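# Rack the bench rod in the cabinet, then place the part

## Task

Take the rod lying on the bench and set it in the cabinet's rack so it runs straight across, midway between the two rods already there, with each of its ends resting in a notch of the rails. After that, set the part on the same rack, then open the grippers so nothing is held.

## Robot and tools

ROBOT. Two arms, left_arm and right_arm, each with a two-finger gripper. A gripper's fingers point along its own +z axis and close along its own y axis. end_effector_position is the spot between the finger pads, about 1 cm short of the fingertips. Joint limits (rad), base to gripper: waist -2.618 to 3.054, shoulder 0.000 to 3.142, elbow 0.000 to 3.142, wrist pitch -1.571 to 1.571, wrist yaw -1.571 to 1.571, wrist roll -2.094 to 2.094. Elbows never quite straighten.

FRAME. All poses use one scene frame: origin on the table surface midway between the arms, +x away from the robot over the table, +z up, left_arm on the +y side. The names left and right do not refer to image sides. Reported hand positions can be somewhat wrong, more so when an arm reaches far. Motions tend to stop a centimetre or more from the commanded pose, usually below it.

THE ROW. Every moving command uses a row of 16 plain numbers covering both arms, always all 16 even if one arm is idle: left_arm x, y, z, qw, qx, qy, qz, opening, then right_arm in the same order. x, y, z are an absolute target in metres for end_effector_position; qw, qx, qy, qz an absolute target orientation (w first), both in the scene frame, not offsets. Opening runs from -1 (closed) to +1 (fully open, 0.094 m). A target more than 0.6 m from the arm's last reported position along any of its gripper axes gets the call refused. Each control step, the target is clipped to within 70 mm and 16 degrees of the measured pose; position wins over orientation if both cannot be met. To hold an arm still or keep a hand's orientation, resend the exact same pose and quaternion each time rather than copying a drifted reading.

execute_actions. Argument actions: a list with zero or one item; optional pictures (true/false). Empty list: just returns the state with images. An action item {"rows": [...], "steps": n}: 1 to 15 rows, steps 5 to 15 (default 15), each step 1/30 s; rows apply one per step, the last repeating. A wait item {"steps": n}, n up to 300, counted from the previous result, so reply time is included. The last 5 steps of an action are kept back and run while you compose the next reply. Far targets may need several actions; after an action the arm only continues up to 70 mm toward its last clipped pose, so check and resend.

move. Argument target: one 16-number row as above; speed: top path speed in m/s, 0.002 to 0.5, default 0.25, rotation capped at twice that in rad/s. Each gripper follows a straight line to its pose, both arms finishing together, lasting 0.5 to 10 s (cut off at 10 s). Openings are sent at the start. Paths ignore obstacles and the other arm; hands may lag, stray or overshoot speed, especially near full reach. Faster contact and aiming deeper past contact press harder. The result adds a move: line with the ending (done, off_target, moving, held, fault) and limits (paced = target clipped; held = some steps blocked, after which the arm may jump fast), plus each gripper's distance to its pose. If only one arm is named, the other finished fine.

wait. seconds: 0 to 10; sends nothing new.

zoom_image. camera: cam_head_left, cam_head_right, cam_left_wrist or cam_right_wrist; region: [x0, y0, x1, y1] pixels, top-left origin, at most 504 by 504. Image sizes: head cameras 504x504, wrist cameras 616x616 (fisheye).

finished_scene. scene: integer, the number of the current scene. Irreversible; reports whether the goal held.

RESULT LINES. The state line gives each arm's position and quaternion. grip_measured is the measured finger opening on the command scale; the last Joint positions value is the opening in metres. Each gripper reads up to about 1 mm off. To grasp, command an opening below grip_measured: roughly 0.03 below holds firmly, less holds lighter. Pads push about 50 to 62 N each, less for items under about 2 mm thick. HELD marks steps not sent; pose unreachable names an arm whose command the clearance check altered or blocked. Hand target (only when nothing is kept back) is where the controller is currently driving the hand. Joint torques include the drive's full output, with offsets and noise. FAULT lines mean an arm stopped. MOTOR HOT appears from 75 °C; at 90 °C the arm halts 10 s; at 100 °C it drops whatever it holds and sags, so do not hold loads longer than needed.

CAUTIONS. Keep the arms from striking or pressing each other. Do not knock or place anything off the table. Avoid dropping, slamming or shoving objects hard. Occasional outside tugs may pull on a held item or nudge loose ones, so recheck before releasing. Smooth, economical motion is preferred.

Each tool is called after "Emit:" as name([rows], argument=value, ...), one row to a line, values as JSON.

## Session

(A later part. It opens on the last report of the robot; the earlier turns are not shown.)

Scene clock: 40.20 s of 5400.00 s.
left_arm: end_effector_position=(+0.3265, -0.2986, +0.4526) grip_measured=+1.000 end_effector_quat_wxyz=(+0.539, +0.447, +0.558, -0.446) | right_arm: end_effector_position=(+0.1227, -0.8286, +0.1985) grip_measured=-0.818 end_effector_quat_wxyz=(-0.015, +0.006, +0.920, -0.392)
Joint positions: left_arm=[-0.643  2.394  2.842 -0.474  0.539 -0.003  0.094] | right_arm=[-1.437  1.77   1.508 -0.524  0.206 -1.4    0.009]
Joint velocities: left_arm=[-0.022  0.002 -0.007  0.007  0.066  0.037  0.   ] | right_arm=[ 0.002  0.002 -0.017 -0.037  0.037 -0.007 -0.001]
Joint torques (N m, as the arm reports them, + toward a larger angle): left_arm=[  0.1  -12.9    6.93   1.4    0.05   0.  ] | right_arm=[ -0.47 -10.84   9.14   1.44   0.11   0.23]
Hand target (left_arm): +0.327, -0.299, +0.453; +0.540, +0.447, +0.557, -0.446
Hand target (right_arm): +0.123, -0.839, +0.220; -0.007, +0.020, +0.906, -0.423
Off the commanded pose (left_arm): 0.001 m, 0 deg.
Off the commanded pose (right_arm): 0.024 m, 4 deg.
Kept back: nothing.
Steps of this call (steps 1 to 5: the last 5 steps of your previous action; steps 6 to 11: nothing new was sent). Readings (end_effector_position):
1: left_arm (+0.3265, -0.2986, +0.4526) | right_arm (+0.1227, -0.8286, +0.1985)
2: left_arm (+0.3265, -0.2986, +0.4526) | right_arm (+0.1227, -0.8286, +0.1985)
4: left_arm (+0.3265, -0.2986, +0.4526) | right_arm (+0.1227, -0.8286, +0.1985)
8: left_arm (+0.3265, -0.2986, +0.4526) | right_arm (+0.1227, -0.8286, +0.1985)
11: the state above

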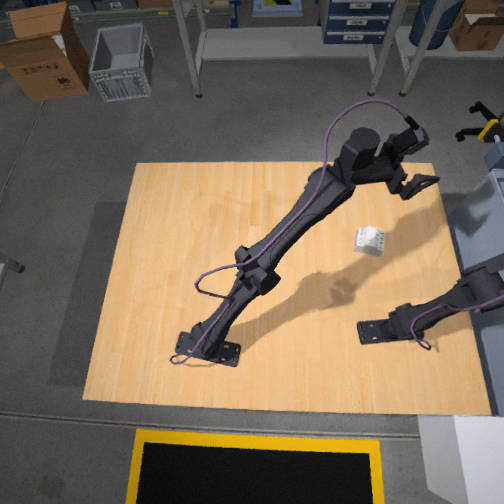

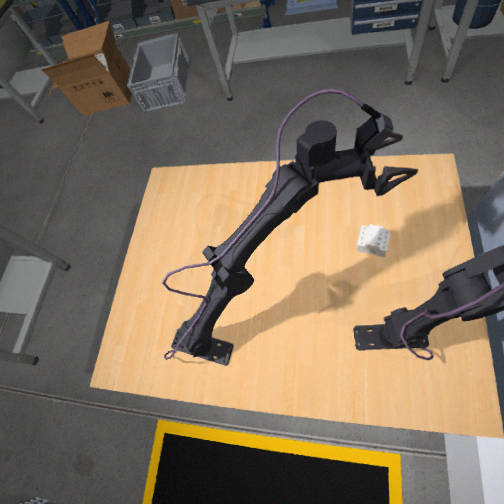

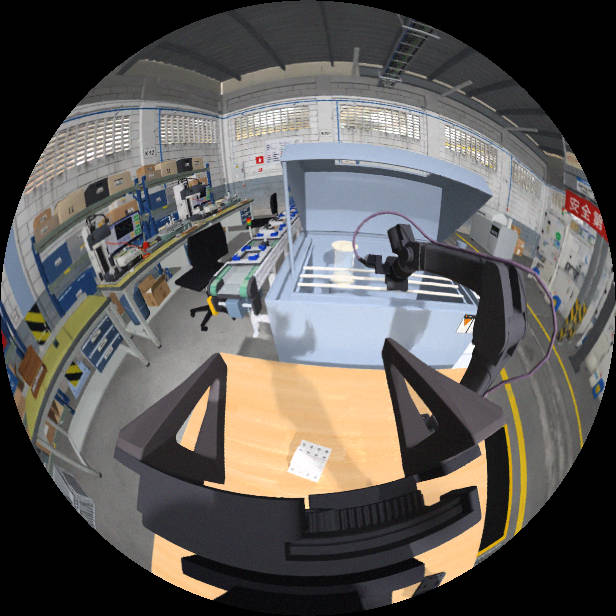

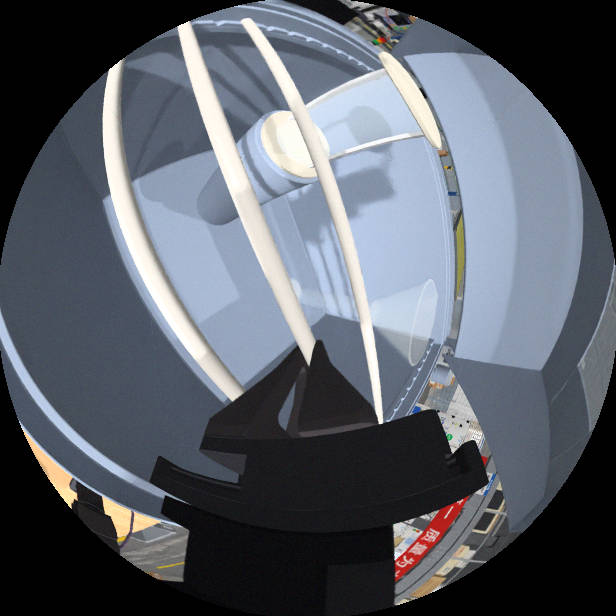

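Parallel now, resting on top, some mm short. Slide −y with slight down.

Emit:
execute_actions([
  {"rows":[[0.3265,-0.2986,0.4531,0.54,0.447,0.557,-0.446,1, 0.122,-0.841,0.219,-0.012,0.012,0.906,-0.423,-0.86],[0.3265,-0.2986,0.4531,0.54,0.447,0.557,-0.446,1, 0.122,-0.842,0.218,-0.012,0.012,0.906,-0.423,-0.86],[0.3265,-0.2986,0.4531,0.54,0.447,0.557,-0.446,1, 0.122,-0.843,0.217,-0.012,0.012,0.906,-0.423,-0.86],[0.3265,-0.2986,0.4531,0.54,0.447,0.557,-0.446,1, 0.122,-0.844,0.216,-0.012,0.012,0.906,-0.423,-0.86],[0.3265,-0.2986,0.4531,0.54,0.447,0.557,-0.446,1, 0.122,-0.845,0.215,-0.012,0.012,0.906,-0.423,-0.86],[0.3265,-0.2986,0.4531,0.54,0.447,0.557,-0.446,1, 0.122,-0.846,0.215,-0.012,0.012,0.906,-0.423,-0.86],[0.3265,-0.2986,0.4531,0.54,0.447,0.557,-0.446,1, 0.122,-0.847,0.215,-0.012,0.012,0.906,-0.423,-0.86]],"steps":15},
])

Emit:
wait(seconds=0.2)

Emit:
zoom_image(camera="cam_left_wrist", region=[285,255,345,300])

Emit:
zoom_image(camera="cam_left_wrist", region=[420,265,480,310])

Scene clock: 40.87 s of 5400.00 s.
left_arm: end_effector_position=(+0.3265, -0.2986, +0.4526) grip_measured=+1.000 end_effector_quat_wxyz=(+0.539, +0.447, +0.558, -0.446) | right_arm: end_effector_position=(+0.1227, -0.8330, +0.1953) grip_measured=-0.818 end_effector_quat_wxyz=(-0.017, +0.006, +0.920, -0.392)
Joint positions: left_arm=[-0.643  2.394  2.842 -0.474  0.539 -0.003  0.094] | right_arm=[-1.438  1.787  1.514 -0.512  0.21  -1.402  0.009]
Joint velocities: left_arm=[ 0.012  0.002  0.017 -0.037  0.007  0.037  0.   ] | right_arm=[ 0.007  0.095  0.017  0.022  0.007 -0.066 -0.   ]
Joint torques (N m, as the arm reports them, + toward a larger angle): left_arm=[  0.04 -12.92   6.94   1.41   0.05   0.01] | right_arm=[ -0.73 -10.95   9.52   1.41   0.12  -0.02]
Steps of this call (steps 1 to 10: nothing new was sent; steps 11 to 20: the first 10 steps of this action). Readings (end_effector_position):
11: left_arm (+0.3265, -0.2986, +0.4526) | right_arm (+0.1227, -0.8286, +0.1986)
12: left_arm (+0.3265, -0.2986, +0.4526) | right_arm (+0.1227, -0.8286, +0.1986)
14: left_arm (+0.3265, -0.2986, +0.4526) | right_arm (+0.1227, -0.8290, +0.1989)
18: left_arm (+0.3265, -0.2986, +0.4526) | right_arm (+0.1229, -0.8315, +0.1969)
20: the state above

Scene clock: 41.23 s of 5400.00 s.
left_arm: end_effector_position=(+0.3265, -0.2986, +0.4526) grip_measured=+1.000 end_effector_quat_wxyz=(+0.539, +0.447, +0.558, -0.446) | right_arm: end_effector_position=(+0.1227, -0.8338, +0.1951) grip_measured=-0.818 end_effector_quat_wxyz=(-0.017, +0.006, +0.919, -0.393)
Joint positions: left_arm=[-0.643  2.394  2.842 -0.474  0.539 -0.003  0.094] | right_arm=[-1.438  1.789  1.515 -0.51   0.21  -1.402  0.009]
Joint velocities: left_arm=[ 0.002  0.002 -0.012 -0.037  0.022  0.022  0.   ] | right_arm=[-0.022  0.017  0.002 -0.051 -0.051 -0.022 -0.   ]
Joint torques (N m, as the arm reports them, + toward a larger angle): left_arm=[  0.05 -12.94   6.93   1.42   0.05   0.01] | right_arm=[ -0.69 -10.58   9.47   1.46   0.1   -0.05]
Hand target (left_arm): +0.327, -0.299, +0.453; +0.540, +0.447, +0.557, -0.446
Hand target (right_arm): +0.121, -0.846, +0.215; -0.012, +0.012, +0.906, -0.423
Off the commanded pose (left_arm): 0.001 m, 0 deg.
Off the commanded pose (right_arm): 0.024 m, 4 deg.
Kept back: nothing.
Steps of this call (steps 1 to 5: the last 5 steps of your previous action; steps 6 to 11: nothing new was sent). Readings (end_effector_position):
1: left_arm (+0.3265, -0.2986, +0.4526) | right_arm (+0.1227, -0.8335, +0.1947)
2: left_arm (+0.3265, -0.2986, +0.4526) | right_arm (+0.1227, -0.8337, +0.1949)
4: left_arm (+0.3265, -0.2986, +0.4526) | right_arm (+0.1227, -0.8338, +0.1951)
8: left_arm (+0.3265, -0.2986, +0.4526) | right_arm (+0.1227, -0.8338, +0.1951)
11: the state above

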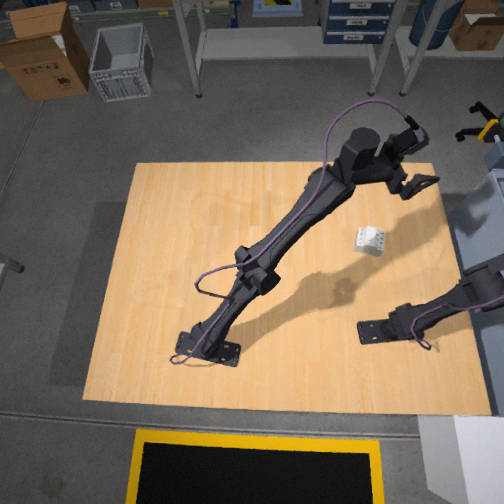

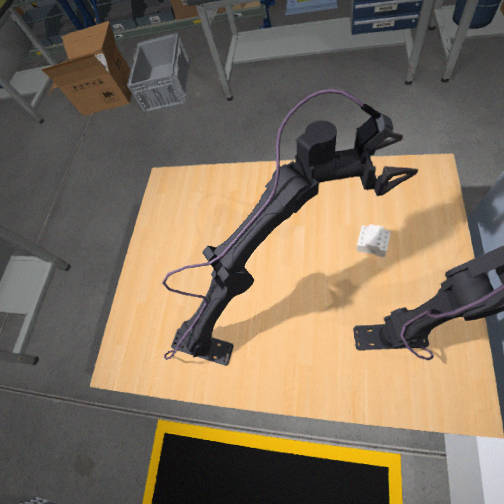

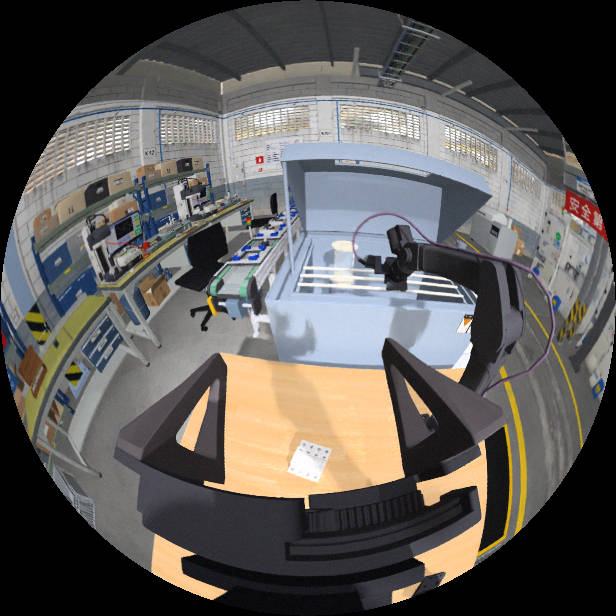

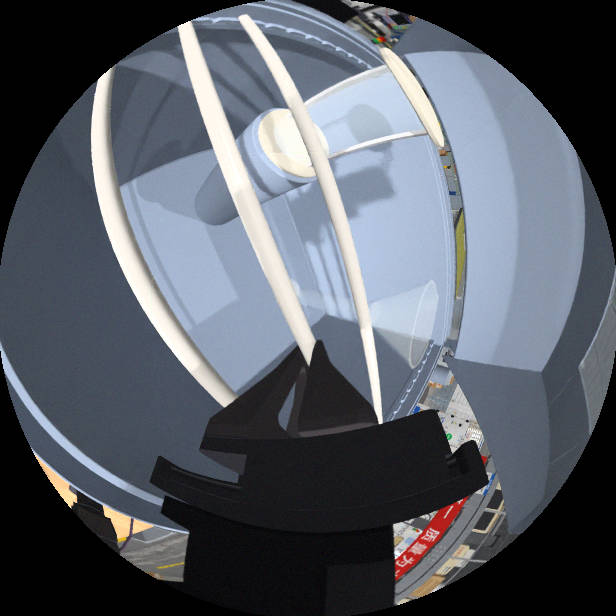

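Region (285, 255, 345, 300) of cam_left_wrist's 616x616 image, scaled by 8.400, with more detail than that image has; it fills the top 378 rows of this view, and the rest is white.

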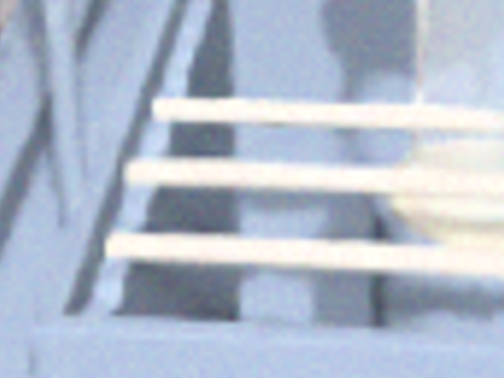

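Region (420, 265, 480, 310) of cam_left_wrist's 616x616 image, scaled by 8.400, with more detail than that image has; it fills the top 378 rows of this view, and the rest is white.

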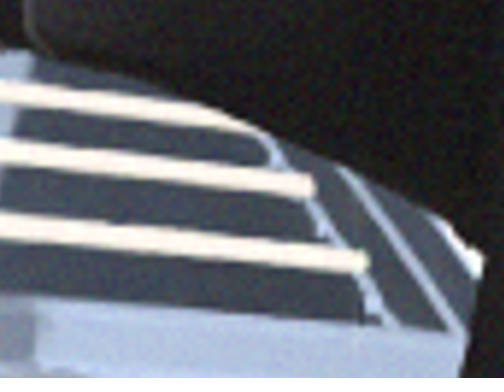

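Emit:
execute_actions([
  {"rows":[[0.3265,-0.2986,0.4531,0.54,0.447,0.557,-0.446,1, 0.121,-0.848,0.213,-0.018,0.018,0.906,-0.423,-0.86],[0.3265,-0.2986,0.4531,0.54,0.447,0.557,-0.446,1, 0.121,-0.849,0.212,-0.022,0.022,0.906,-0.423,-0.86],[0.3265,-0.2986,0.4531,0.54,0.447,0.557,-0.446,1, 0.121,-0.85,0.211,-0.024,0.024,0.906,-0.423,-0.86]],"steps":15},
])

Emit:
wait(seconds=0.1)

Emit:
zoom_image(camera="cam_left_wrist", region=[285,255,345,300])

Emit:
zoom_image(camera="cam_left_wrist", region=[420,265,480,310])

Scene clock: 41.83 s of 5400.00 s.
left_arm: end_effector_position=(+0.3265, -0.2986, +0.4526) grip_measured=+1.000 end_effector_quat_wxyz=(+0.539, +0.447, +0.558, -0.446) | right_arm: end_effector_position=(+0.1207, -0.8382, +0.1952) grip_measured=-0.818 end_effector_quat_wxyz=(-0.024, +0.010, +0.918, -0.397)
Joint positions: left_arm=[-0.643  2.394  2.842 -0.474  0.539 -0.003  0.094] | right_arm=[-1.438  1.803  1.527 -0.503  0.228 -1.401  0.009]
Joint velocities: left_arm=[ 0.002  0.002 -0.002 -0.022 -0.022 -0.051  0.   ] | right_arm=[-0.032  0.002 -0.002  0.022 -0.066  0.007 -0.001]
Joint torques (N m, as the arm reports them, + toward a larger angle): left_arm=[  0.1  -12.94   6.91   1.42   0.04   0.01] | right_arm=[  0.05 -10.23   9.35   1.41   0.26   0.19]
Steps of this call (steps 1 to 8: nothing new was sent; steps 9 to 18: the first 10 steps of this action). Readings (end_effector_position):
9: left_arm (+0.3265, -0.2986, +0.4526) | right_arm (+0.1226, -0.8339, +0.1952)
10: left_arm (+0.3265, -0.2986, +0.4526) | right_arm (+0.1222, -0.8343, +0.1951)
12: left_arm (+0.3265, -0.2986, +0.4526) | right_arm (+0.1213, -0.8361, +0.1948)
16: left_arm (+0.3265, -0.2986, +0.4526) | right_arm (+0.1209, -0.8379, +0.1952)
18: the state above

Scene clock: 42.10 s of 5400.00 s.
left_arm: end_effector_position=(+0.3265, -0.2986, +0.4526) grip_measured=+1.000 end_effector_quat_wxyz=(+0.539, +0.447, +0.558, -0.446) | right_arm: end_effector_position=(+0.1208, -0.8385, +0.1954) grip_measured=-0.818 end_effector_quat_wxyz=(-0.024, +0.010, +0.917, -0.397)
Joint positions: left_arm=[-0.643  2.394  2.842 -0.474  0.539 -0.003  0.094] | right_arm=[-1.438  1.803  1.527 -0.502  0.229 -1.401  0.009]
Joint velocities: left_arm=[-0.012 -0.002  0.007 -0.022 -0.022 -0.022  0.   ] | right_arm=[-0.007 -0.002 -0.012 -0.007 -0.095 -0.007  0.   ]
Joint torques (N m, as the arm reports them, + toward a larger angle): left_arm=[  0.09 -12.89   6.91   1.41   0.05   0.  ] | right_arm=[ -0.06 -10.03   9.37   1.44   0.26   0.16]
Hand target (left_arm): +0.327, -0.299, +0.453; +0.540, +0.447, +0.557, -0.446
Hand target (right_arm): +0.121, -0.849, +0.211; -0.024, +0.024, +0.906, -0.423
Off the commanded pose (left_arm): 0.001 m, 0 deg.
Off the commanded pose (right_arm): 0.019 m, 4 deg.
Kept back: nothing.
Steps of this call (steps 1 to 5: the last 5 steps of your previous action; steps 6 to 8: nothing new was sent). Readings (end_effector_position):
1: left_arm (+0.3265, -0.2986, +0.4526) | right_arm (+0.1208, -0.8383, +0.1954)
2: left_arm (+0.3265, -0.2986, +0.4526) | right_arm (+0.1207, -0.8384, +0.1953)
4: left_arm (+0.3265, -0.2986, +0.4526) | right_arm (+0.1207, -0.8384, +0.1953)
8: the state above

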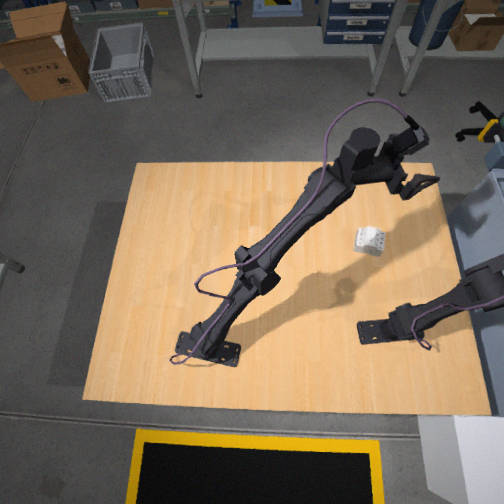

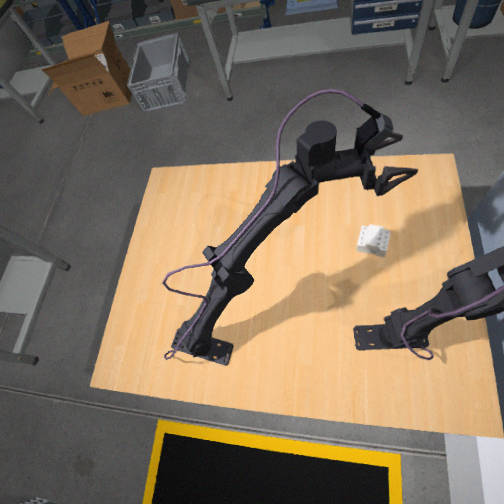

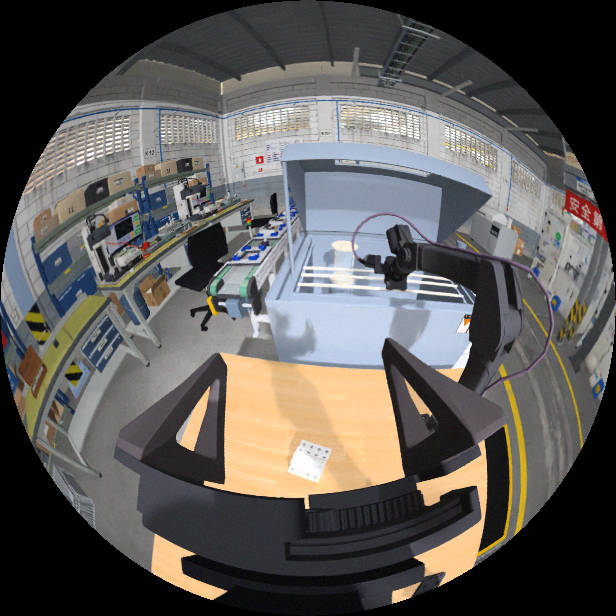

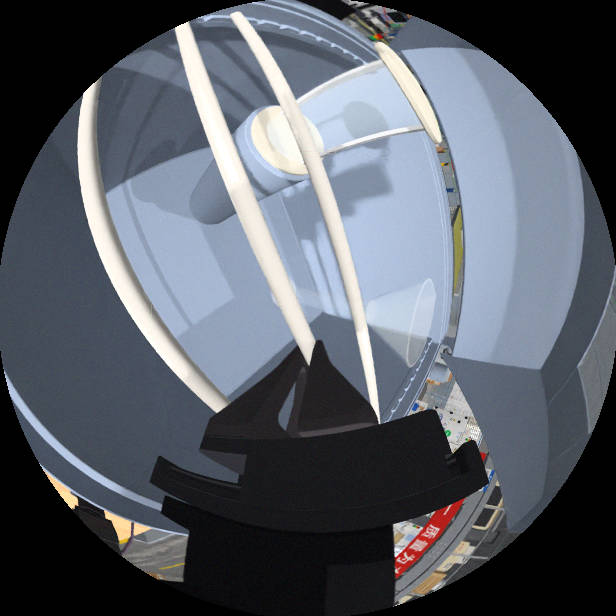

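Region (285, 255, 345, 300) of cam_left_wrist's 616x616 image, scaled by 8.400, with more detail than that image has; it fills the top 378 rows of this view, and the rest is white.

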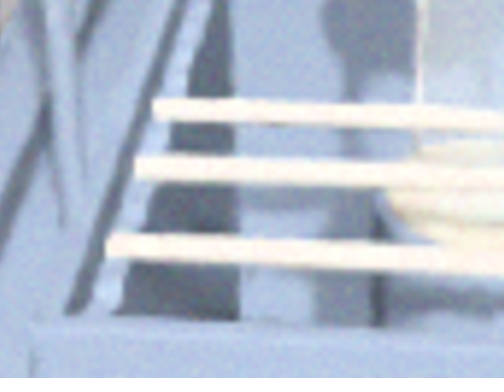

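Region (420, 265, 480, 310) of cam_left_wrist's 616x616 image, scaled by 8.400, with more detail than that image has; it fills the top 378 rows of this view, and the rest is white.

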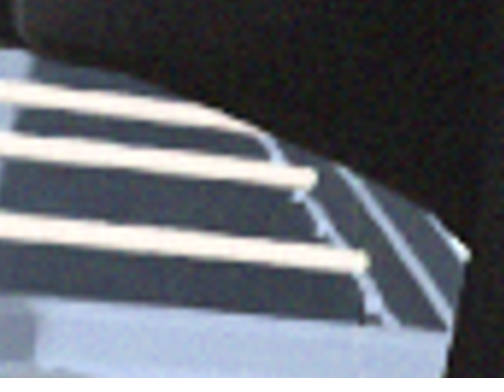

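Emit:
execute_actions([
  {"rows":[[0.3265,-0.2986,0.4531,0.54,0.447,0.557,-0.446,1, 0.121,-0.842,0.209,-0.02,0.02,0.906,-0.423,-0.86],[0.3265,-0.2986,0.4531,0.54,0.447,0.557,-0.446,1, 0.121,-0.84,0.209,-0.02,0.02,0.906,-0.423,-0.86],[0.3265,-0.2986,0.4531,0.54,0.447,0.557,-0.446,1, 0.121,-0.84,0.209,-0.02,0.02,0.906,-0.423,-0.86],[0.3265,-0.2986,0.4531,0.54,0.447,0.557,-0.446,1, 0.121,-0.84,0.209,-0.02,0.02,0.906,-0.423,-0.86],[0.3265,-0.2986,0.4531,0.54,0.447,0.557,-0.446,1, 0.121,-0.84,0.209,-0.02,0.02,0.906,-0.423,-0.86],[0.3265,-0.2986,0.4531,0.54,0.447,0.557,-0.446,1, 0.121,-0.84,0.209,-0.02,0.02,0.906,-0.423,-0.6]],"steps":15},
])

Emit:
wait(seconds=0.1)

Emit:
zoom_image(camera="cam_left_wrist", region=[285,255,345,300])

Emit:
zoom_image(camera="cam_left_wrist", region=[420,265,480,310])

Scene clock: 42.73 s of 5400.00 s.
left_arm: end_effector_position=(+0.3265, -0.2986, +0.4526) grip_measured=+1.000 end_effector_quat_wxyz=(+0.539, +0.447, +0.558, -0.446) | right_arm: end_effector_position=(+0.1206, -0.8397, +0.1947) grip_measured=-0.603 end_effector_quat_wxyz=(-0.024, +0.011, +0.915, -0.403)
Joint positions: left_arm=[-0.643  2.394  2.842 -0.474  0.539 -0.003  0.094] | right_arm=[-1.438  1.799  1.511 -0.476  0.231 -1.401  0.019]
Joint velocities: left_arm=[-0.012  0.012 -0.007 -0.051 -0.051 -0.022  0.   ] | right_arm=[-0.007 -0.007 -0.017 -0.037 -0.051  0.007  0.   ]
Joint torques (N m, as the arm reports them, + toward a larger angle): left_arm=[  0.09 -12.91   6.87   1.41   0.04   0.02] | right_arm=[ -0.01 -13.02   6.47   1.4    0.14   0.13]
Steps of this call (steps 1 to 9: nothing new was sent; steps 10 to 19: the first 10 steps of this action). Readings (end_effector_position):
10: left_arm (+0.3265, -0.2986, +0.4526) | right_arm (+0.1208, -0.8387, +0.1952)
11: left_arm (+0.3265, -0.2986, +0.4526) | right_arm (+0.1209, -0.8390, +0.1948)
13: left_arm (+0.3265, -0.2986, +0.4526) | right_arm (+0.1210, -0.8393, +0.1950)
17: left_arm (+0.3265, -0.2986, +0.4526) | right_arm (+0.1207, -0.8398, +0.1952)
19: the state above

Scene clock: 43.00 s of 5400.00 s.
left_arm: end_effector_position=(+0.3265, -0.2986, +0.4526) grip_measured=+1.000 end_effector_quat_wxyz=(+0.539, +0.447, +0.558, -0.446) | right_arm: end_effector_position=(+0.1204, -0.8401, +0.1951) grip_measured=-0.602 end_effector_quat_wxyz=(-0.024, +0.012, +0.914, -0.404)
Joint positions: left_arm=[-0.643  2.394  2.842 -0.474  0.539 -0.003  0.094] | right_arm=[-1.438  1.799  1.511 -0.474  0.233 -1.401  0.019]
Joint velocities: left_arm=[ 0.002 -0.007  0.007 -0.037 -0.037 -0.081  0.   ] | right_arm=[-0.002  0.007  0.002 -0.007  0.022  0.007  0.   ]
Joint torques (N m, as the arm reports them, + toward a larger angle): left_arm=[  0.09 -12.93   6.92   1.42   0.05   0.01] | right_arm=[ -0.03 -12.8    6.32   1.29   0.12   0.14]
Hand target (left_arm): +0.327, -0.299, +0.453; +0.540, +0.447, +0.557, -0.446
Hand target (right_arm): +0.121, -0.840, +0.209; -0.020, +0.020, +0.906, -0.423
Off the commanded pose (left_arm): 0.001 m, 0 deg.
Off the commanded pose (right_arm): 0.014 m, 3 deg.
Kept back: nothing.
Steps of this call (steps 1 to 5: the last 5 steps of your previous action; steps 6 to 8: nothing new was sent). Readings (end_effector_position):
1: left_arm (+0.3265, -0.2986, +0.4526) | right_arm (+0.1205, -0.8397, +0.1947)
2: left_arm (+0.3265, -0.2986, +0.4526) | right_arm (+0.1205, -0.8398, +0.1947)
4: left_arm (+0.3265, -0.2986, +0.4526) | right_arm (+0.1204, -0.8399, +0.1949)
8: the state above

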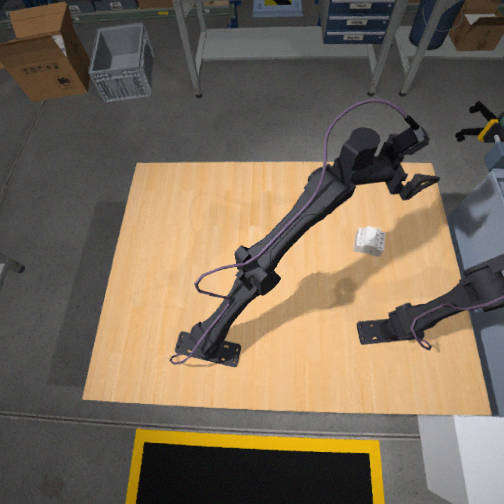

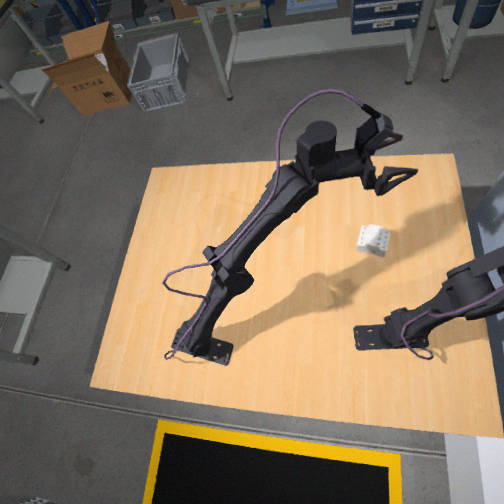

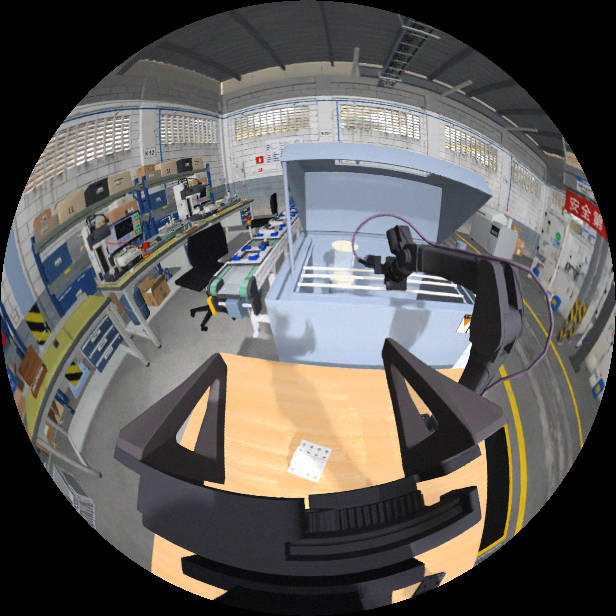

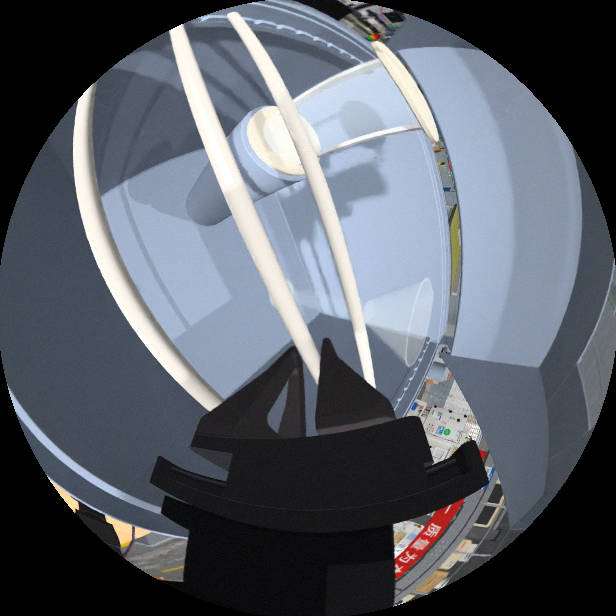

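Region (285, 255, 345, 300) of cam_left_wrist's 616x616 image, scaled by 8.400, with more detail than that image has; it fills the top 378 rows of this view, and the rest is white.

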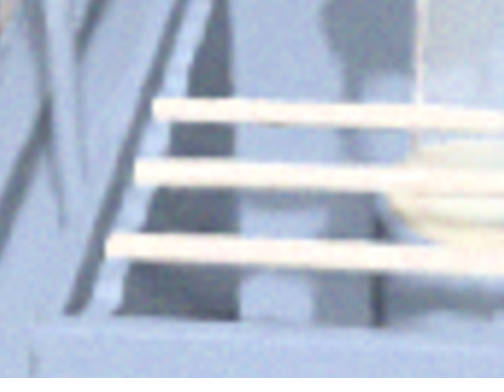

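Region (420, 265, 480, 310) of cam_left_wrist's 616x616 image, scaled by 8.400, with more detail than that image has; it fills the top 378 rows of this view, and the rest is white.

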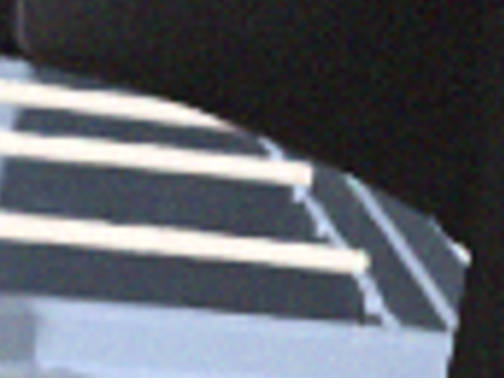

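Emit:
execute_actions([
  {"rows":[[0.3265,-0.2986,0.4531,0.54,0.447,0.557,-0.446,1, 0.121,-0.838,0.209,-0.02,0.02,0.906,-0.423,-0.66],[0.3265,-0.2986,0.4531,0.54,0.447,0.557,-0.446,1, 0.121,-0.836,0.209,-0.02,0.02,0.906,-0.423,-0.66],[0.3265,-0.2986,0.4531,0.54,0.447,0.557,-0.446,1, 0.121,-0.835,0.209,-0.02,0.02,0.906,-0.423,-0.66],[0.3265,-0.2986,0.4531,0.54,0.447,0.557,-0.446,1, 0.121,-0.834,0.209,-0.02,0.02,0.906,-0.423,-0.66],[0.3265,-0.2986,0.4531,0.54,0.447,0.557,-0.446,1, 0.121,-0.833,0.209,-0.02,0.02,0.906,-0.423,-0.66],[0.3265,-0.2986,0.4531,0.54,0.447,0.557,-0.446,1, 0.121,-0.832,0.209,-0.02,0.02,0.906,-0.423,-0.66],[0.3265,-0.2986,0.4531,0.54,0.447,0.557,-0.446,1, 0.121,-0.831,0.209,-0.02,0.02,0.906,-0.423,-0.66],[0.3265,-0.2986,0.4531,0.54,0.447,0.557,-0.446,1, 0.121,-0.83,0.209,-0.02,0.02,0.906,-0.423,-0.66],[0.3265,-0.2986,0.4531,0.54,0.447,0.557,-0.446,1, 0.121,-0.829,0.209,-0.02,0.02,0.906,-0.423,-0.66]],"steps":15},
])

Emit:
wait(seconds=0.1)

Emit:
zoom_image(camera="cam_left_wrist", region=[285,255,345,300])

Emit:
zoom_image(camera="cam_left_wrist", region=[420,265,480,310])

Scene clock: 43.87 s of 5400.00 s.
left_arm: end_effector_position=(+0.3265, -0.2986, +0.4526) grip_measured=+1.000 end_effector_quat_wxyz=(+0.539, +0.447, +0.558, -0.446) | right_arm: end_effector_position=(+0.1177, -0.8316, +0.1932) grip_measured=-0.658 end_effector_quat_wxyz=(-0.026, +0.013, +0.915, -0.403)
Joint positions: left_arm=[-0.643  2.394  2.842 -0.474  0.539 -0.003  0.094] | right_arm=[-1.438  1.768  1.467 -0.465  0.236 -1.4    0.016]
Joint velocities: left_arm=[-0.002 -0.012  0.007 -0.037 -0.007 -0.022  0.   ] | right_arm=[-0.012 -0.095 -0.095 -0.051  0.007  0.022  0.001]
Joint torques (N m, as the arm reports them, + toward a larger angle): left_arm=[  0.1  -12.95   6.93   1.42   0.05   0.01] | right_arm=[  0.73 -12.79   6.58   1.34   0.17   0.13]
Steps of this call (steps 1 to 16: nothing new was sent; steps 17 to 26: the first 10 steps of this action). Readings (end_effector_position):
17: left_arm (+0.3265, -0.2986, +0.4526) | right_arm (+0.1203, -0.8401, +0.1949)
18: left_arm (+0.3265, -0.2986, +0.4526) | right_arm (+0.1202, -0.8399, +0.1945)
20: left_arm (+0.3265, -0.2986, +0.4526) | right_arm (+0.1196, -0.8375, +0.1927)
24: left_arm (+0.3265, -0.2986, +0.4526) | right_arm (+0.1183, -0.8335, +0.1926)
26: the state above

Scene clock: 44.13 s of 5400.00 s.
left_arm: end_effector_position=(+0.3265, -0.2986, +0.4526) grip_measured=+1.000 end_effector_quat_wxyz=(+0.539, +0.447, +0.558, -0.446) | right_arm: end_effector_position=(+0.1171, -0.8306, +0.1941) grip_measured=-0.658 end_effector_quat_wxyz=(-0.027, +0.014, +0.914, -0.404)
Joint positions: left_arm=[-0.643  2.394  2.842 -0.474  0.539 -0.003  0.094] | right_arm=[-1.438  1.763  1.463 -0.465  0.238 -1.399  0.016]
Joint velocities: left_arm=[ 0.007 -0.012  0.007  0.007 -0.081  0.022  0.   ] | right_arm=[ 0.002 -0.007 -0.007 -0.051 -0.066 -0.022 -0.002]
Joint torques (N m, as the arm reports them, + toward a larger angle): left_arm=[  0.11 -12.91   6.93   1.42   0.05   0.01] | right_arm=[  0.7  -12.95   6.26   1.37   0.15   0.19]
Hand target (left_arm): +0.327, -0.299, +0.453; +0.540, +0.447, +0.557, -0.446
Hand target (right_arm): +0.121, -0.829, +0.209; -0.020, +0.020, +0.906, -0.422
Off the commanded pose (left_arm): 0.001 m, 0 deg.
Off the commanded pose (right_arm): 0.015 m, 3 deg.
Kept back: nothing.
Steps of this call (steps 1 to 5: the last 5 steps of your previous action; steps 6 to 8: nothing new was sent). Readings (end_effector_position):
1: left_arm (+0.3265, -0.2986, +0.4526) | right_arm (+0.1174, -0.8310, +0.1933)
2: left_arm (+0.3265, -0.2986, +0.4526) | right_arm (+0.1172, -0.8307, +0.1935)
4: left_arm (+0.3265, -0.2986, +0.4526) | right_arm (+0.1172, -0.8306, +0.1941)
8: the state above

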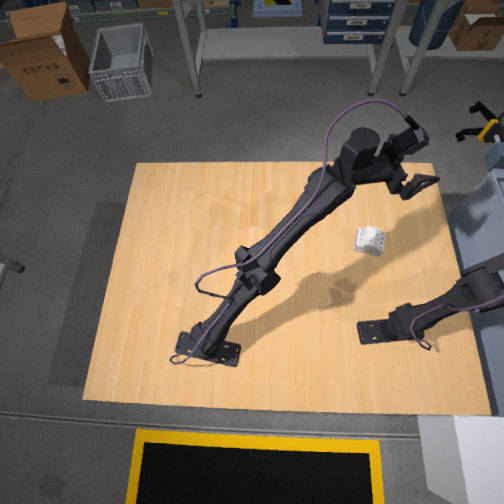

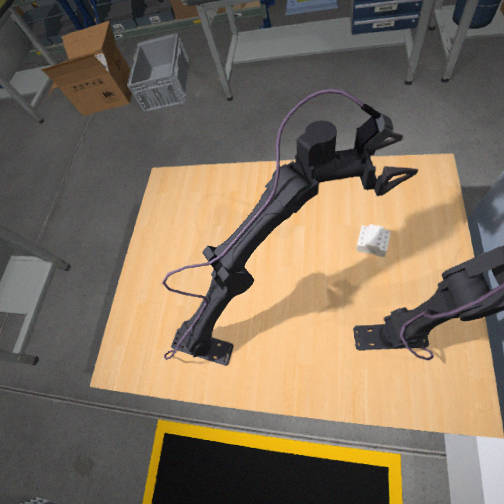

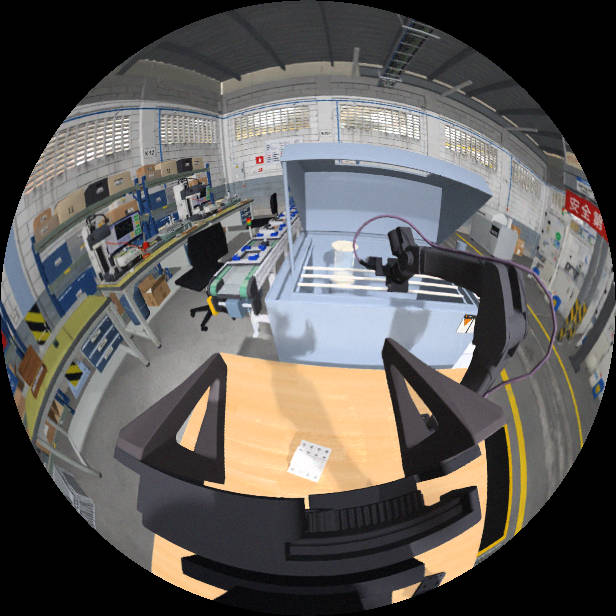

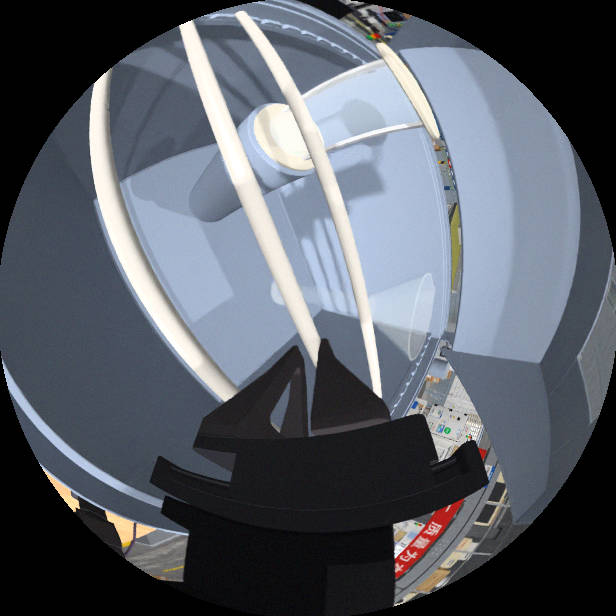

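Region (285, 255, 345, 300) of cam_left_wrist's 616x616 image, scaled by 8.400, with more detail than that image has; it fills the top 378 rows of this view, and the rest is white.

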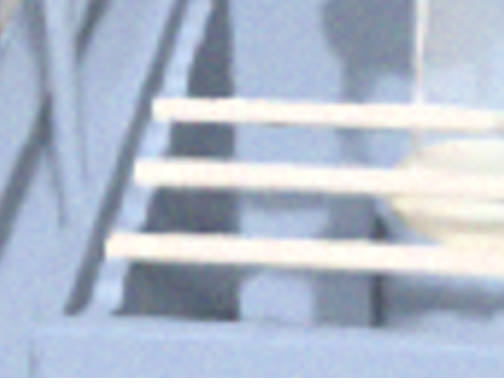

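Region (420, 265, 480, 310) of cam_left_wrist's 616x616 image, scaled by 8.400, with more detail than that image has; it fills the top 378 rows of this view, and the rest is white.

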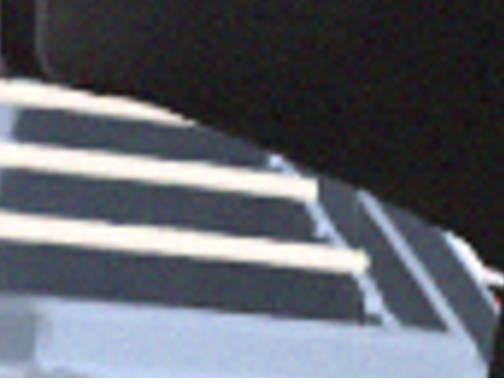

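Emit:
execute_actions([
  {"rows":[[0.3265,-0.2986,0.4531,0.54,0.447,0.557,-0.446,1, 0.121,-0.829,0.212,-0.02,0.02,0.906,-0.423,-0.55],[0.3265,-0.2986,0.4531,0.54,0.447,0.557,-0.446,1, 0.121,-0.827,0.216,-0.02,0.02,0.906,-0.423,-0.55],[0.3265,-0.2986,0.4531,0.54,0.447,0.557,-0.446,1, 0.121,-0.824,0.22,-0.02,0.02,0.906,-0.423,-0.55],[0.3265,-0.2986,0.4531,0.54,0.447,0.557,-0.446,1, 0.121,-0.821,0.224,-0.02,0.02,0.906,-0.423,-0.55],[0.3265,-0.2986,0.4531,0.54,0.447,0.557,-0.446,1, 0.121,-0.818,0.228,-0.02,0.02,0.906,-0.423,-0.55],[0.3265,-0.2986,0.4531,0.54,0.447,0.557,-0.446,1, 0.121,-0.815,0.232,-0.02,0.02,0.906,-0.423,-0.55],[0.3265,-0.2986,0.4531,0.54,0.447,0.557,-0.446,1, 0.121,-0.812,0.237,-0.02,0.02,0.906,-0.423,-0.55],[0.3265,-0.2986,0.4531,0.54,0.447,0.557,-0.446,1, 0.121,-0.809,0.242,-0.02,0.02,0.906,-0.423,-0.55],[0.3265,-0.2986,0.4531,0.54,0.447,0.557,-0.446,1, 0.121,-0.806,0.248,-0.02,0.02,0.906,-0.423,-0.55],[0.3265,-0.2986,0.4531,0.54,0.447,0.557,-0.446,1, 0.121,-0.803,0.254,-0.02,0.02,0.906,-0.423,-0.55],[0.3265,-0.2986,0.4531,0.54,0.447,0.557,-0.446,1, 0.121,-0.80,0.26,-0.02,0.02,0.906,-0.423,-0.55]],"steps":15},
])

Emit:
move(target=[0.3,0.0,0.4,0.56,0.43,0.56,-0.43,1, 0.2,-0.58,0.33,0.354,0.354,0.854,-0.147,0.5], speed=0.3)

Emit:
zoom_image(camera="cam_head_left", region=[330,200,430,300])

Scene clock: 45.07 s of 5400.00 s.
left_arm: end_effector_position=(+0.3265, -0.2986, +0.4526) grip_measured=+1.000 end_effector_quat_wxyz=(+0.539, +0.447, +0.558, -0.446) | right_arm: end_effector_position=(+0.1191, -0.8143, +0.2174) grip_measured=-0.552 end_effector_quat_wxyz=(-0.025, +0.012, +0.913, -0.408)
Joint positions: left_arm=[-0.643  2.394  2.842 -0.474  0.539 -0.003  0.094] | right_arm=[-1.423  1.697  1.473 -0.533  0.245 -1.393  0.021]
Joint velocities: left_arm=[-0.007 -0.007 -0.022 -0.066  0.007  0.022  0.   ] | right_arm=[ 0.081 -0.339  0.217 -0.535 -0.007  0.022 -0.   ]
Joint torques (N m, as the arm reports them, + toward a larger angle): left_arm=[  0.07 -12.91   6.98   1.42   0.04   0.  ] | right_arm=[  0.6  -12.8    9.67   1.22   0.1    0.15]
Steps of this call (steps 1 to 18: nothing new was sent; steps 19 to 28: the first 10 steps of this action). Readings (end_effector_position):
19: left_arm (+0.3265, -0.2986, +0.4526) | right_arm (+0.1170, -0.8306, +0.1941)
20: left_arm (+0.3265, -0.2986, +0.4526) | right_arm (+0.1170, -0.8306, +0.1941)
22: left_arm (+0.3265, -0.2986, +0.4526) | right_arm (+0.1171, -0.8294, +0.1957)
26: left_arm (+0.3265, -0.2986, +0.4526) | right_arm (+0.1185, -0.8204, +0.2075)
28: the state above

Scene clock: 48.33 s of 5400.00 s.
left_arm: end_effector_position=(+0.3023, -0.0064, +0.3881) grip_measured=+1.000 end_effector_quat_wxyz=(+0.550, +0.430, +0.572, -0.430) | right_arm: end_effector_position=(+0.2009, -0.5884, +0.3267) grip_measured=+0.498 end_effector_quat_wxyz=(+0.348, +0.356, +0.853, -0.155)
Joint positions: left_arm=[-0.029  1.4    1.228  0.119  1.094  0.027  0.094] | right_arm=[-1.234  1.184  1.538 -1.167 -0.216 -0.246  0.07 ]
Joint velocities: left_arm=[-0.012  0.002 -0.017 -0.051 -0.022  0.022  0.   ] | right_arm=[-0.002 -0.007 -0.002  0.007 -0.022  0.095  0.001]
Joint torques (N m, as the arm reports them, + toward a larger angle): left_arm=[ 0.65 -7.99  7.63  1.32  0.14 -0.09] | right_arm=[ 0.73 -4.5   5.48  1.08 -0.28  0.13]
Hand target (left_arm): +0.296, -0.003, +0.398; +0.560, +0.433, +0.561, -0.428
Hand target (right_arm): +0.203, -0.580, +0.328; +0.354, +0.353, +0.853, -0.148
Off your previous action's commanded pose (left_arm): 0.001 m, 0 deg at its last step (step 5 of this call).
Off your previous action's commanded pose (right_arm): 0.013 m, 1 deg at its last step (step 5 of this call).
Off the commanded pose (left_arm): 0.014 m, 2 deg.
Off the commanded pose (right_arm): 0.009 m, 1 deg.
Kept back: nothing.
move: off_target (left_arm)

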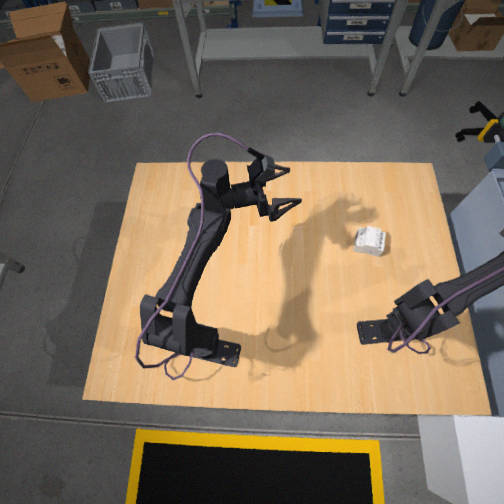

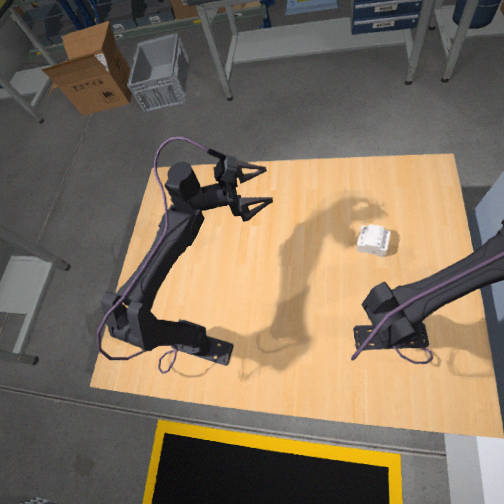

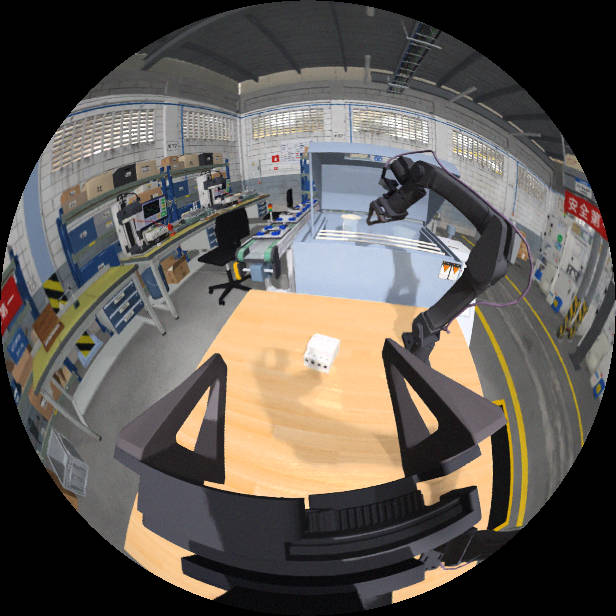

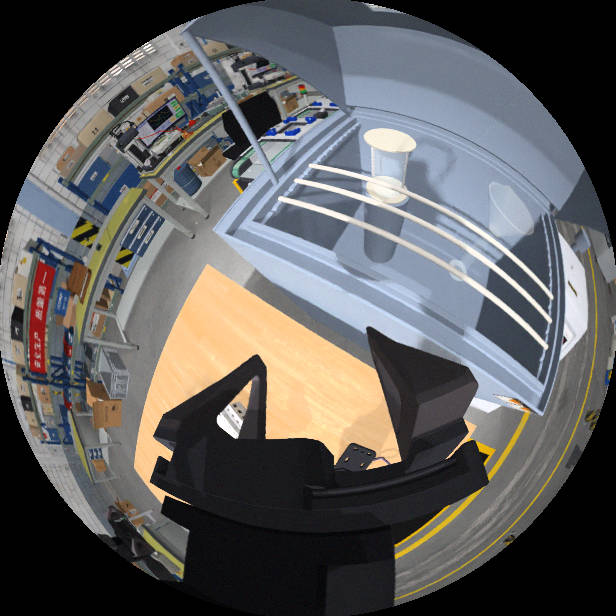

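Region (330, 200, 430, 300) of cam_head_left's 504x504 image, scaled by 5.040, with more detail than that image has.

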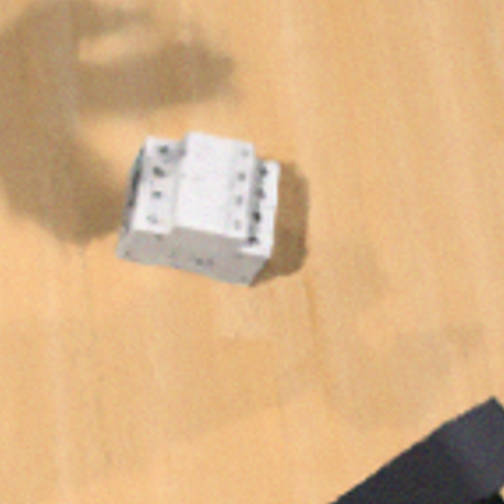

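Emit:
move(target=[0.3023,-0.0064,0.3881,0.55,0.43,0.572,-0.43,1, 0.33,-0.33,0.14,0.381,0.104,0.918,-0.043,0.6], speed=0.3)

Scene clock: 50.50 s of 5400.00 s.
left_arm: end_effector_position=(+0.3020, -0.0064, +0.3882) grip_measured=+1.000 end_effector_quat_wxyz=(+0.550, +0.430, +0.572, -0.431) | right_arm: end_effector_position=(+0.3307, -0.3368, +0.1403) grip_measured=+0.598 end_effector_quat_wxyz=(+0.376, +0.101, +0.920, -0.040)
Joint positions: left_arm=[-0.029  1.4    1.228  0.121  1.095  0.026  0.094] | right_arm=[ 0.041  0.991  0.671 -0.511  0.253  0.271  0.075]
Joint velocities: left_arm=[ 0.007 -0.002  0.002 -0.051 -0.022 -0.037  0.   ] | right_arm=[-0.017  0.002  0.007  0.022  0.066  0.022  0.001]
Joint torques (N m, as the arm reports them, + toward a larger angle): left_arm=[ 0.09 -5.69  8.38  1.14  0.05  0.03] | right_arm=[ 0.48 -0.89  6.64  1.32  0.22  0.12]
Hand target (left_arm): +0.302, -0.006, +0.388; +0.550, +0.430, +0.572, -0.430
Hand target (right_arm): +0.334, -0.336, +0.140; +0.381, +0.104, +0.918, -0.044
Off the commanded pose (left_arm): 0.000 m, 0 deg.
Off the commanded pose (right_arm): 0.007 m, 1 deg.
Kept back: nothing.
move: done

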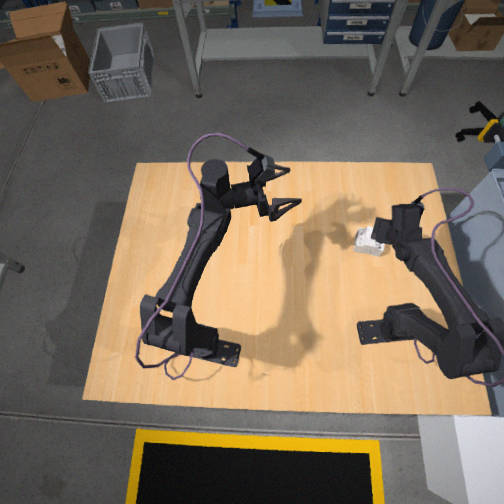

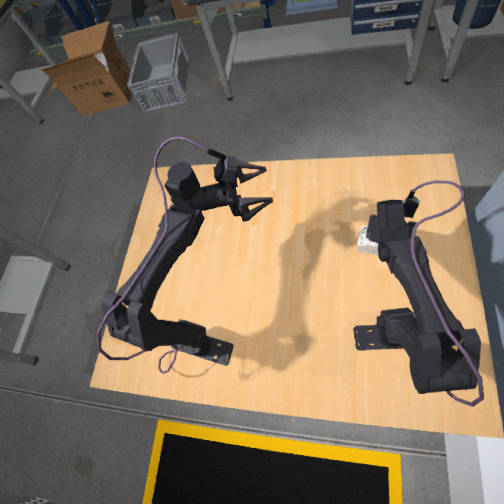

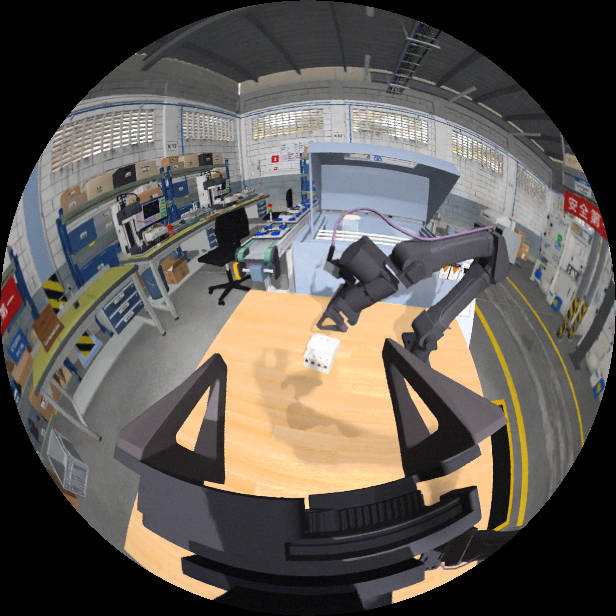

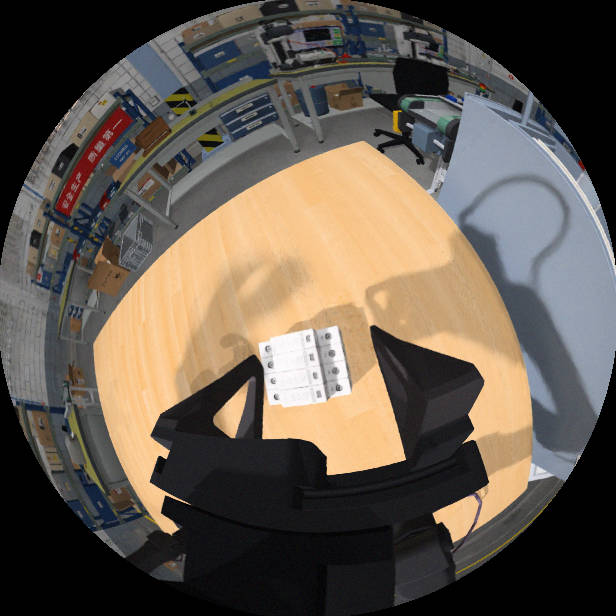

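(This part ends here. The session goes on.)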